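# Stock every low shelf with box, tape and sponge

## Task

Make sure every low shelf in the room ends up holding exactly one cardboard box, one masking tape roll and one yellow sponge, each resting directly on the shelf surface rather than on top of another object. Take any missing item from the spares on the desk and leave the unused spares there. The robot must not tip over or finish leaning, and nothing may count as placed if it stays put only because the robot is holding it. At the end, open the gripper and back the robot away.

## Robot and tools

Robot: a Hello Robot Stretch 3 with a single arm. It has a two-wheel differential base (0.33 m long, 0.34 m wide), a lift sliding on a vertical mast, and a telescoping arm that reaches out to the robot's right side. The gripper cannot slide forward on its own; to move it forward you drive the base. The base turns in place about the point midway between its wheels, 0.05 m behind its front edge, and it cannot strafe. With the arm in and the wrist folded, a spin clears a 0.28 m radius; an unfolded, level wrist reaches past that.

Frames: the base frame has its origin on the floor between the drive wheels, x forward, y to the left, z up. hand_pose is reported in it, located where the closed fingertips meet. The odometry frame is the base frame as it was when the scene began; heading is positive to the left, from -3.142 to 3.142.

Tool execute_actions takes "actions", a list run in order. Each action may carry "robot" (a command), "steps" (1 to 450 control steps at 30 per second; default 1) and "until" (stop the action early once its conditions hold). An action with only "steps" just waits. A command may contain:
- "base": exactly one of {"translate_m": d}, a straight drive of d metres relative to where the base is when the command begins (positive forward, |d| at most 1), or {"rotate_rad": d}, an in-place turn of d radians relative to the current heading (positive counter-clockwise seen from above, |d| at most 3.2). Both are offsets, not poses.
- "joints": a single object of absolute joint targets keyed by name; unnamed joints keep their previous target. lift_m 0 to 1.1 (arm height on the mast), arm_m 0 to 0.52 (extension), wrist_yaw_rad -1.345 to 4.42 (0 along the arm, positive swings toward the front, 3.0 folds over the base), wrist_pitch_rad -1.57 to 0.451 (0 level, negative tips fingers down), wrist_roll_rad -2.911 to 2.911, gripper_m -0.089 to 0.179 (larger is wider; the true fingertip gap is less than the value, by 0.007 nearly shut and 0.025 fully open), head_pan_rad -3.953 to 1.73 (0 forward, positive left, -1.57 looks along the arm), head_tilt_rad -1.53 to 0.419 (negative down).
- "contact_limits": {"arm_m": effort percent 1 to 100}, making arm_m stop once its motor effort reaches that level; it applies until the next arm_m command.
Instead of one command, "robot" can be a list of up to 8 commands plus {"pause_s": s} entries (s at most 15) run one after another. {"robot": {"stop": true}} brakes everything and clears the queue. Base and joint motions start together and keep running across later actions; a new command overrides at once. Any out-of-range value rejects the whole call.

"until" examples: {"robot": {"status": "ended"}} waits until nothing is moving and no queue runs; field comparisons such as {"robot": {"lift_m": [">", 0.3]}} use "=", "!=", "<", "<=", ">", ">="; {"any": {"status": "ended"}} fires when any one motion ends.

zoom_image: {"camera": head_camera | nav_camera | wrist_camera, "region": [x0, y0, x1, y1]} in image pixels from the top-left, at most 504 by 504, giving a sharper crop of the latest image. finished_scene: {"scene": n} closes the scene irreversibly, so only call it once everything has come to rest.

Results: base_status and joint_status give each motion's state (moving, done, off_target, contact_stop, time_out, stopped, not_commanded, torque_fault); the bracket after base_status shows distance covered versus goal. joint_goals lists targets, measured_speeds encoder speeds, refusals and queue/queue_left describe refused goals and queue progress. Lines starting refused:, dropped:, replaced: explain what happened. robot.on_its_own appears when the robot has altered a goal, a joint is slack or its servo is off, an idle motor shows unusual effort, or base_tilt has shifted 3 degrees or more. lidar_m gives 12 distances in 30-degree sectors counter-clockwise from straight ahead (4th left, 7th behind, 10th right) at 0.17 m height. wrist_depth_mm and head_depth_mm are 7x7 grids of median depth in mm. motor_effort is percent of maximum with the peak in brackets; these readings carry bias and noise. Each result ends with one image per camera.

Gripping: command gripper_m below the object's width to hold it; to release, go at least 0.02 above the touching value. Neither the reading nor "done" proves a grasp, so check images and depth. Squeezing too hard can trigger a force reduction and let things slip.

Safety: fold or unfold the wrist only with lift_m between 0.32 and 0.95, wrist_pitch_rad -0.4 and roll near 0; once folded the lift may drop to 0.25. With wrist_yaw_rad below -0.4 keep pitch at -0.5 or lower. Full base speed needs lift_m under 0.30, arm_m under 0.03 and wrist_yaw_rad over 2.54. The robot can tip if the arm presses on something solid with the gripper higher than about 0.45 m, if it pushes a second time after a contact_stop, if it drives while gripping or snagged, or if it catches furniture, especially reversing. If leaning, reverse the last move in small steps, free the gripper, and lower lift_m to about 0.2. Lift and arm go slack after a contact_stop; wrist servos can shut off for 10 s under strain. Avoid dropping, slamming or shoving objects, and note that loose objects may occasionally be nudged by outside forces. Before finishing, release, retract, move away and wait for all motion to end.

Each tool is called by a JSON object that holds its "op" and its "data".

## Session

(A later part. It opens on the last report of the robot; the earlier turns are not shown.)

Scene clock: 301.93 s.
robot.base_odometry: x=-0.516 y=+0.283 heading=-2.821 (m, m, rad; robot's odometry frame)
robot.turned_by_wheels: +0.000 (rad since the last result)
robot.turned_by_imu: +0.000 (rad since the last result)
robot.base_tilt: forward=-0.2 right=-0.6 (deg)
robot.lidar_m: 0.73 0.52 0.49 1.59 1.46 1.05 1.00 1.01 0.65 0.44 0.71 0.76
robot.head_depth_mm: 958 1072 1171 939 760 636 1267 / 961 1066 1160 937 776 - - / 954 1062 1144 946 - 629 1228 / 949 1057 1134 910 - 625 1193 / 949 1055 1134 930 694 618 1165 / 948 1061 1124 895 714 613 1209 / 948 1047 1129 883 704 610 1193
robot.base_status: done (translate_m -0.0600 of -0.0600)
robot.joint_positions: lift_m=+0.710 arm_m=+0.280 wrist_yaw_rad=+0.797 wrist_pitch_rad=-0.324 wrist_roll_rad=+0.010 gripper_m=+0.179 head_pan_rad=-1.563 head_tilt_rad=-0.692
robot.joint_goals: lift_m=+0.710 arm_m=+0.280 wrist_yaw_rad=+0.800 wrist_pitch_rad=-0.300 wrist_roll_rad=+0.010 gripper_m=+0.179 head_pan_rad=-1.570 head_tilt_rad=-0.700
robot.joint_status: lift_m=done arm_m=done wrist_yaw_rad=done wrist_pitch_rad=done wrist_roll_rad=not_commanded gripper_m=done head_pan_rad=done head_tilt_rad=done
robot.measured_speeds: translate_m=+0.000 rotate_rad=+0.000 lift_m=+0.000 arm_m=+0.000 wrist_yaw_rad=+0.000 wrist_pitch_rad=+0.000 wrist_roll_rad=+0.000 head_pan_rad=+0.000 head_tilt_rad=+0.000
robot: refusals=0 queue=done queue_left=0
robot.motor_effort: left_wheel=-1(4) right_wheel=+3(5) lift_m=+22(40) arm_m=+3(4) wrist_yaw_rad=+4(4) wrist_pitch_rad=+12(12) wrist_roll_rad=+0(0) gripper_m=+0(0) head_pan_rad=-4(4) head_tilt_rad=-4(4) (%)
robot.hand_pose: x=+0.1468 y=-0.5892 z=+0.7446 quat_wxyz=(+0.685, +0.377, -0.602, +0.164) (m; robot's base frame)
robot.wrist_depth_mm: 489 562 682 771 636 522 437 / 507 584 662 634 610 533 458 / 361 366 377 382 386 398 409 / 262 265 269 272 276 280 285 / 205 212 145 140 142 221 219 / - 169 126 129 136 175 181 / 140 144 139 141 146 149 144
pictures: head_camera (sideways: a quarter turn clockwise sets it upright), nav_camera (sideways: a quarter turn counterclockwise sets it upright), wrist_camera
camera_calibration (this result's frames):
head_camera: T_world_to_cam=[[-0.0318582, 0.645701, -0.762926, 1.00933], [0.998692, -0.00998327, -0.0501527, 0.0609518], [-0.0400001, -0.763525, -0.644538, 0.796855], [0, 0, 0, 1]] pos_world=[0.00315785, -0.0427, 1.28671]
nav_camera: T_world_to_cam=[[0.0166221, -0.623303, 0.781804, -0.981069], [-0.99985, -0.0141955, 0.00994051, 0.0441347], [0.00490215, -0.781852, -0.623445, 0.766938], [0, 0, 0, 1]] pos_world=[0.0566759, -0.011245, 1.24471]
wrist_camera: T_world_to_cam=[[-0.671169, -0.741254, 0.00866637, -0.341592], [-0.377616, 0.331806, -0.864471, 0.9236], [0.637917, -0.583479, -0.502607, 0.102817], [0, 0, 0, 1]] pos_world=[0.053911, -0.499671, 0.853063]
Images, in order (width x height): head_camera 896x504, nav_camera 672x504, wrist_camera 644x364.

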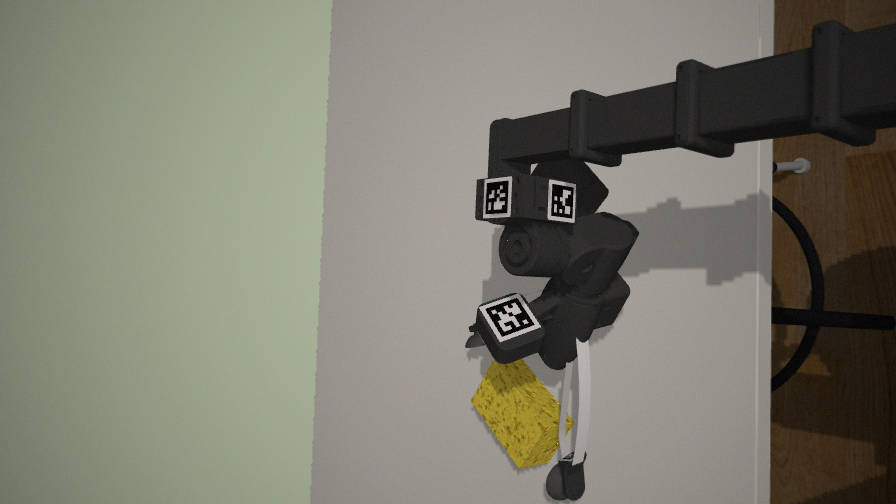

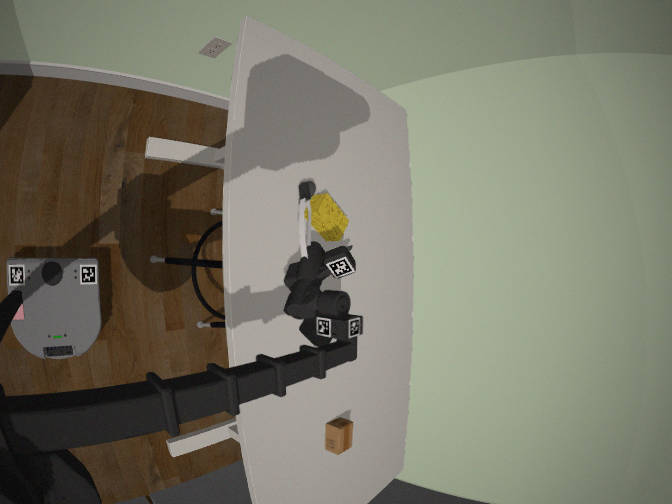

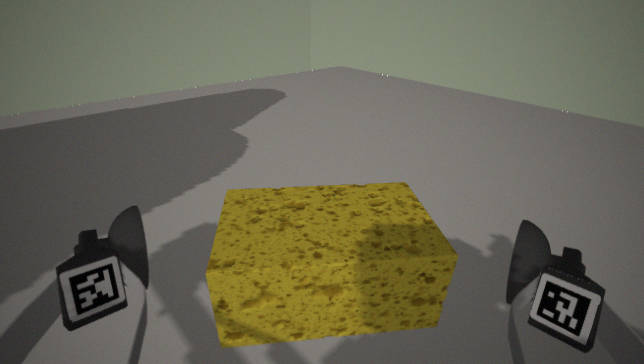

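{"op": "execute_actions", "data": {"actions": [{"robot":[{"joints":{"gripper_m":0.07}},{"pause_s":0.5},{"joints":{"lift_m":0.8}},{"joints":{"arm_m":0,"wrist_pitch_rad":-0.4}},{"joints":{"wrist_yaw_rad":2.6}},{"joints":{"lift_m":0.28}}],"steps":450,"until":{"robot":{"status":"ended"}}}]}}

Scene clock: 319.87 s.
robot.base_odometry: x=-0.516 y=+0.283 heading=-2.821 (m, m, rad; robot's odometry frame)
robot.turned_by_wheels: +0.000 (rad since the last result)
robot.turned_by_imu: +0.001 (rad since the last result)
robot.base_tilt: forward=-0.2 right=-0.5 (deg)
robot.lidar_m: 0.73 0.52 0.49 1.59 1.47 1.05 1.01 1.01 0.65 0.44 0.72 0.76
robot.head_depth_mm: 958 1069 1170 938 759 638 1243 / 958 1070 1169 926 752 632 1231 / 955 1064 1152 919 747 629 1223 / 949 1066 1137 909 741 625 1195 / 948 1054 1134 900 738 619 1164 / 947 1055 1126 891 729 617 1211 / 944 1059 1130 885 722 611 1197
robot.base_status: done (translate_m -0.0600 of -0.0600)
robot.joint_positions: lift_m=+0.280 arm_m=+0.000 wrist_yaw_rad=+2.597 wrist_pitch_rad=-0.417 wrist_roll_rad=+0.010 gripper_m=+0.071 head_pan_rad=-1.563 head_tilt_rad=-0.692
robot.joint_goals: lift_m=+0.280 arm_m=+0.000 wrist_yaw_rad=+2.600 wrist_pitch_rad=-0.400 wrist_roll_rad=+0.010 gripper_m=+0.070 head_pan_rad=-1.570 head_tilt_rad=-0.700
robot.joint_status: lift_m=done arm_m=done wrist_yaw_rad=done wrist_pitch_rad=done wrist_roll_rad=not_commanded gripper_m=done head_pan_rad=done head_tilt_rad=done
robot.measured_speeds: translate_m=+0.000 rotate_rad=+0.000 lift_m=+0.000 arm_m=+0.000 wrist_yaw_rad=+0.000 wrist_pitch_rad=+0.000 wrist_roll_rad=+0.000 head_pan_rad=+0.000 head_tilt_rad=+0.000
robot: refusals=0 queue=done queue_left=0
robot.motor_effort: left_wheel=-1(1) right_wheel=+3(3) lift_m=+22(36) arm_m=-4(4) wrist_yaw_rad=+4(5) wrist_pitch_rad=+8(12) wrist_roll_rad=+0(1) gripper_m=-17(95) head_pan_rad=-3(3) head_tilt_rad=-4(5) (%)
robot.hand_pose: x=+0.0951 y=+0.0468 z=+0.2933 quat_wxyz=(+0.327, +0.708, -0.047, +0.624) (m; robot's base frame)
robot.wrist_depth_mm: - - - 631 512 606 523 / - - - - 568 657 540 / 894 910 914 765 637 710 567 / 706 701 705 606 684 701 582 / 580 576 138 141 142 605 568 / 501 503 124 129 134 516 505 / - - 139 145 405 420 435
pictures: head_camera (sideways: a quarter turn clockwise sets it upright), nav_camera (sideways: a quarter turn counterclockwise sets it upright), wrist_camera
camera_calibration (this result's frames):
head_camera: T_world_to_cam=[[-0.0318579, 0.645701, -0.762925, 1.00933], [0.998692, -0.00998373, -0.0501527, 0.0609518], [-0.0400005, -0.763525, -0.644538, 0.796855], [0, 0, 0, 1]] pos_world=[0.00315783, -0.0427, 1.28671]
nav_camera: T_world_to_cam=[[0.0166218, -0.623303, 0.781804, -0.981069], [-0.99985, -0.014195, 0.00994051, 0.0441347], [0.00490177, -0.781852, -0.623445, 0.766938], [0, 0, 0, 1]] pos_world=[0.0566759, -0.011245, 1.24471]
wrist_camera: T_world_to_cam=[[0.874656, -0.484717, 0.00511963, -0.0588852], [-0.277739, -0.50977, -0.814246, 0.318037], [0.397289, 0.710763, -0.580498, 0.265181], [0, 0, 0, 1]] pos_world=[0.0344822, -0.0548973, 0.413199]
Images, in order (width x height): head_camera 896x504, nav_camera 672x504, wrist_camera 644x364.

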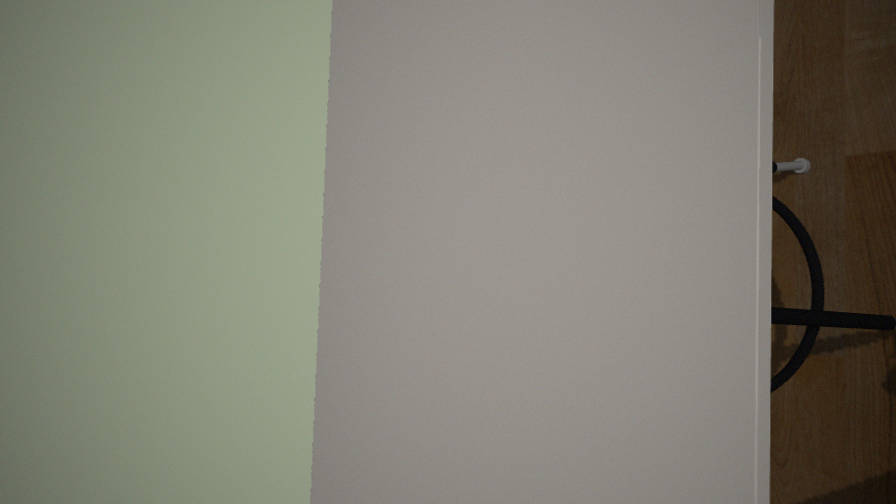

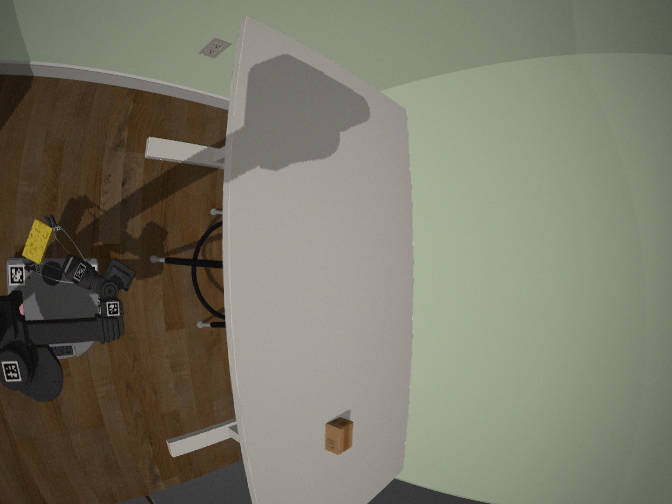

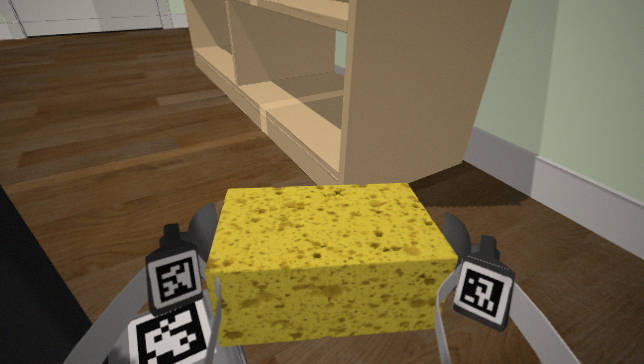

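{"op": "execute_actions", "data": {"actions": [{"robot":[{"base":{"translate_m":-0.37}},{"base":{"rotate_rad":1.571}},{"base":{"translate_m":1.0}},{"base":{"translate_m":1.0}},{"base":{"translate_m":0.06}},{"base":{"rotate_rad":1.571}},{"base":{"translate_m":1.0}},{"base":{"translate_m":1.0}}],"steps":450,"until":{"robot":{"status":"ended"}}},{"steps":450,"until":{"robot":{"status":"ended"}}},{"robot":[{"base":{"rotate_rad":1.571}},{"base":{"translate_m":1.0}},{"base":{"translate_m":1.0}},{"base":{"translate_m":0.3}},{"base":{"rotate_rad":1.571}},{"joints":{"lift_m":0.7}},{"joints":{"wrist_yaw_rad":0}}],"steps":450,"until":{"robot":{"status":"ended"}}},{"steps":450,"until":{"robot":{"status":"ended"}}}]}}

Scene clock: 378.63 s.
robot.base_odometry: x=+1.657 y=+1.258 heading=-2.821 (m, m, rad; robot's odometry frame)
robot.turned_by_wheels: +6.284 (rad since the last result)
robot.turned_by_imu: +6.279 (rad since the last result)
robot.base_tilt: forward=-0.3 right=-0.6 (deg)
robot.lidar_m: 0.92 1.29 1.27 2.81 2.09 1.34 1.65 1.12 0.75 0.55 0.96 0.86
robot.head_depth_mm: 815 907 1026 1114 910 1082 1205 / 811 904 1025 1108 897 1071 1184 / 807 908 1016 1097 888 1063 1192 / 805 896 1017 1089 879 610 - / 802 888 1014 1073 878 1020 1166 / 801 893 1006 1069 866 1043 1163 / 799 892 1004 1059 862 1038 1156
robot.base_status: done (rotate_rad +1.5709 of +1.5710)
robot.joint_positions: lift_m=+0.700 arm_m=+0.000 wrist_yaw_rad=+0.003 wrist_pitch_rad=-0.417 wrist_roll_rad=+0.010 gripper_m=+0.071 head_pan_rad=-1.563 head_tilt_rad=-0.692
robot.joint_goals: lift_m=+0.700 arm_m=+0.000 wrist_yaw_rad=+0.000 wrist_pitch_rad=-0.400 wrist_roll_rad=+0.010 gripper_m=+0.070 head_pan_rad=-1.570 head_tilt_rad=-0.700
robot.joint_status: lift_m=done arm_m=done wrist_yaw_rad=done wrist_pitch_rad=done wrist_roll_rad=not_commanded gripper_m=done head_pan_rad=done head_tilt_rad=done
robot.measured_speeds: translate_m=+0.000 rotate_rad=+0.000 lift_m=+0.000 arm_m=+0.000 wrist_yaw_rad=+0.000 wrist_pitch_rad=+0.000 wrist_roll_rad=+0.000 head_pan_rad=+0.000 head_tilt_rad=+0.000
robot: refusals=0 queue=done queue_left=0
robot.motor_effort: left_wheel=-2(7) right_wheel=+3(15) lift_m=+36(36) arm_m=-4(4) wrist_yaw_rad=-4(6) wrist_pitch_rad=+9(9) wrist_roll_rad=+0(1) gripper_m=-17(17) head_pan_rad=-4(3) head_tilt_rad=-4(4) (%)
robot.hand_pose: x=-0.0208 y=-0.3697 z=+0.7125 quat_wxyz=(+0.689, +0.147, -0.695, -0.146) (m; robot's base frame)
robot.wrist_depth_mm: 639 630 631 627 629 620 623 / 663 663 683 682 667 671 679 / 491 492 504 518 525 501 540 / 379 382 386 394 398 399 410 / 672 673 139 140 141 673 535 / 569 583 126 129 133 620 553 / 716 726 531 144 510 730 528
pictures: head_camera (sideways: a quarter turn clockwise sets it upright), nav_camera (sideways: a quarter turn counterclockwise sets it upright), wrist_camera
camera_calibration (this result's frames):
head_camera: T_world_to_cam=[[-0.0318336, 0.645721, -0.76291, 1.00931], [0.998691, -0.0100203, -0.0501531, 0.0609523], [-0.0400294, -0.763508, -0.644557, 0.79688], [0, 0, 0, 1]] pos_world=[0.00315621, -0.0426995, 1.28671]
nav_camera: T_world_to_cam=[[0.0165984, -0.623323, 0.781789, -0.981049], [-0.99985, -0.0141575, 0.00994034, 0.0441349], [0.00487212, -0.781837, -0.623464, 0.766963], [0, 0, 0, 1]] pos_world=[0.0566754, -0.0112455, 1.24471]
wrist_camera: T_world_to_cam=[[-0.999116, -0.0417394, 0.00510153, -0.0367758], [-0.0283996, 0.580324, -0.81389, 0.822834], [0.0310108, -0.813315, -0.580996, 0.279941], [0, 0, 0, 1]] pos_world=[-0.0220563, -0.251365, 0.832528]
Images, in order (width x height): head_camera 896x504, nav_camera 672x504, wrist_camera 644x364.

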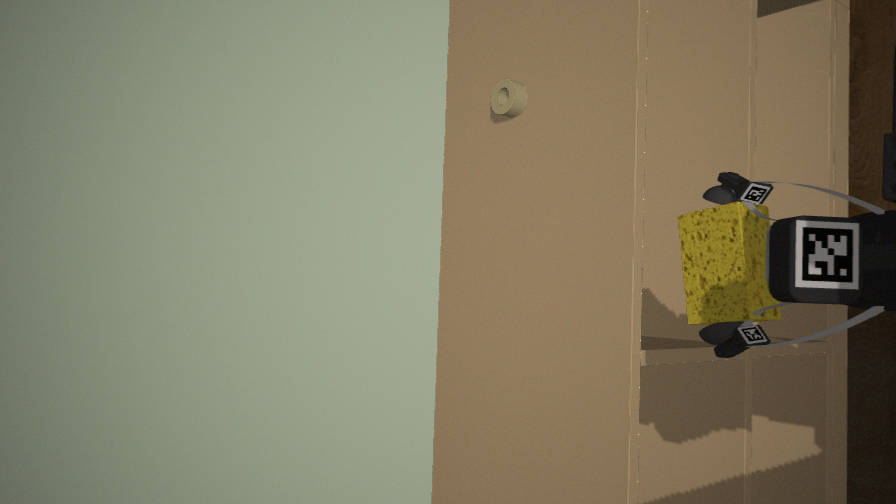

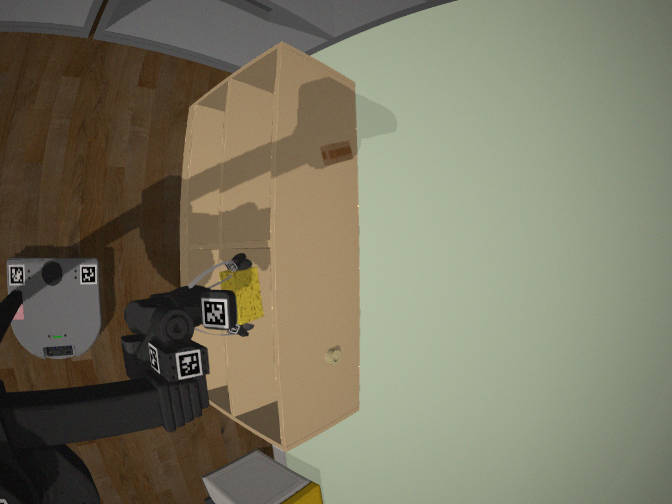

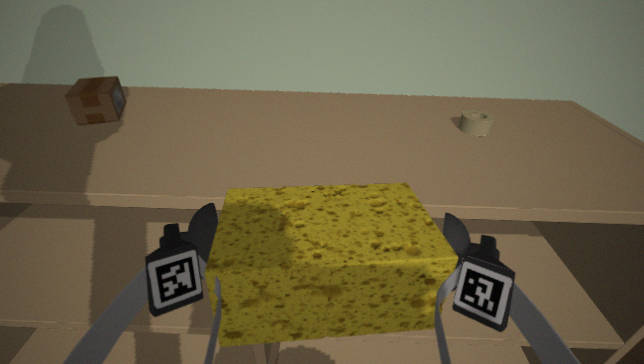

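{"op": "execute_actions", "data": {"actions": [{"robot":[{"joints":{"arm_m":0.31,"wrist_pitch_rad":-0.3}},{"joints":{"lift_m":0.61}},{"joints":{"gripper_m":0.17}},{"joints":{"lift_m":0.7}},{"joints":{"arm_m":0}}],"steps":450,"until":{"robot":{"status":"ended"}}}]}}

{"op": "finished_scene", "data": {"scene": 1}}

Scene clock: 397.50 s.
robot.base_odometry: x=+1.657 y=+1.258 heading=-2.821 (m, m, rad; robot's odometry frame)
robot.turned_by_wheels: +0.000 (rad since the last result)
robot.turned_by_imu: +0.001 (rad since the last result)
robot.base_tilt: forward=-0.2 right=-0.5 (deg)
robot.lidar_m: 0.92 1.29 1.27 2.80 2.09 1.34 1.65 1.12 0.75 0.55 0.97 0.86
robot.head_depth_mm: 816 911 1026 1113 907 1081 1199 / 812 907 1020 1107 899 1072 1190 / 809 901 1018 1098 893 1081 1178 / 807 897 1015 1080 875 1058 - / 805 898 1011 1075 869 1049 1162 / 801 891 1002 1066 868 1055 1168 / 797 888 1003 1056 862 1036 1155
robot.base_status: done (rotate_rad +1.5709 of +1.5710)
robot.joint_positions: lift_m=+0.700 arm_m=+0.000 wrist_yaw_rad=+0.002 wrist_pitch_rad=-0.324 wrist_roll_rad=+0.010 gripper_m=+0.170 head_pan_rad=-1.563 head_tilt_rad=-0.692
robot.joint_goals: lift_m=+0.700 arm_m=+0.000 wrist_yaw_rad=+0.000 wrist_pitch_rad=-0.300 wrist_roll_rad=+0.010 gripper_m=+0.170 head_pan_rad=-1.570 head_tilt_rad=-0.700
robot.joint_status: lift_m=done arm_m=done wrist_yaw_rad=done wrist_pitch_rad=done wrist_roll_rad=not_commanded gripper_m=done head_pan_rad=done head_tilt_rad=done
robot.measured_speeds: translate_m=+0.000 rotate_rad=+0.000 lift_m=+0.000 arm_m=+0.000 wrist_yaw_rad=+0.000 wrist_pitch_rad=+0.000 wrist_roll_rad=+0.000 head_pan_rad=+0.000 head_tilt_rad=+0.000
robot: refusals=0 queue=done queue_left=0
robot.motor_effort: left_wheel=-2(1) right_wheel=+4(3) lift_m=+36(36) arm_m=-4(5) wrist_yaw_rad=-2(4) wrist_pitch_rad=+13(15) wrist_roll_rad=+0(0) gripper_m=+0(90) head_pan_rad=-4(3) head_tilt_rad=-4(5) (%)
robot.hand_pose: x=-0.0211 y=-0.3804 z=+0.7340 quat_wxyz=(+0.695, +0.114, -0.701, -0.114) (m; robot's base frame)
robot.wrist_depth_mm: 616 637 631 622 607 618 620 / 666 674 670 676 668 665 673 / 599 595 663 655 685 704 725 / 453 458 466 450 483 489 499 / 388 379 382 390 387 396 386 / 629 626 594 638 651 648 530 / 513 528 522 541 552 547 519
pictures: head_camera (sideways: a quarter turn clockwise sets it upright), nav_camera (sideways: a quarter turn counterclockwise sets it upright), wrist_camera
camera_calibration (this result's frames):
head_camera: T_world_to_cam=[[-0.0318336, 0.645721, -0.76291, 1.00931], [0.998691, -0.0100204, -0.0501531, 0.0609523], [-0.0400295, -0.763508, -0.644557, 0.79688], [0, 0, 0, 1]] pos_world=[0.00315621, -0.0426995, 1.28671]
nav_camera: T_world_to_cam=[[0.0165983, -0.623323, 0.781789, -0.981049], [-0.99985, -0.0141574, 0.00994034, 0.0441349], [0.00487202, -0.781837, -0.623464, 0.766963], [0, 0, 0, 1]] pos_world=[0.0566754, -0.0112455, 1.24471]
wrist_camera: T_world_to_cam=[[-0.999175, -0.0396779, 0.00866303, -0.0394643], [-0.0274375, 0.50223, -0.864299, 0.853788], [0.0299427, -0.863823, -0.502904, 0.207101], [0, 0, 0, 1]] pos_world=[-0.0222071, -0.251465, 0.842422]
Images, in order (width x height): head_camera 896x504, nav_camera 672x504, wrist_camera 644x364.

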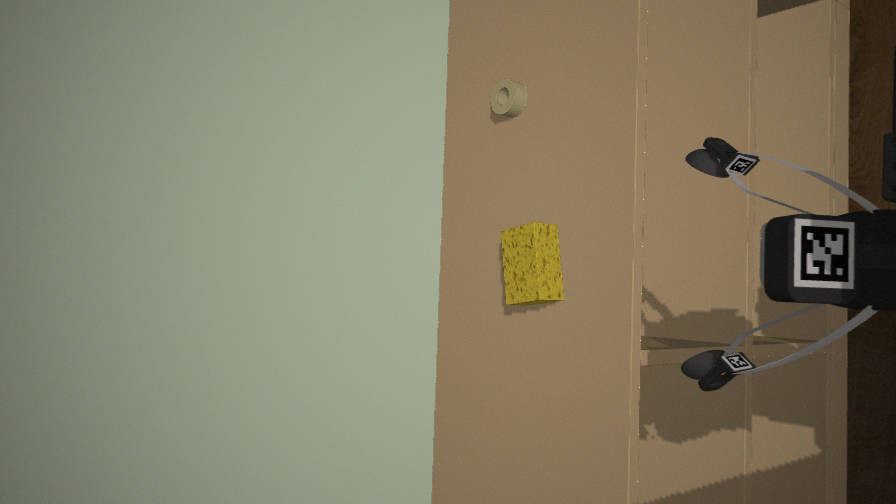

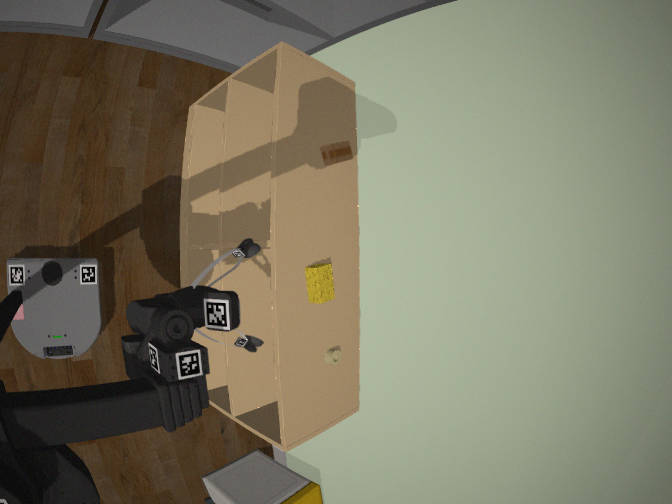

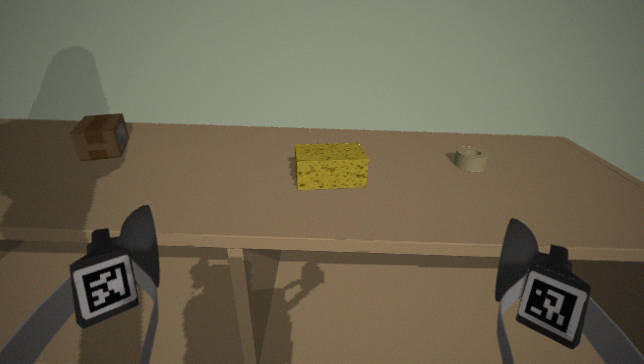

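The scene is finished: the task was done.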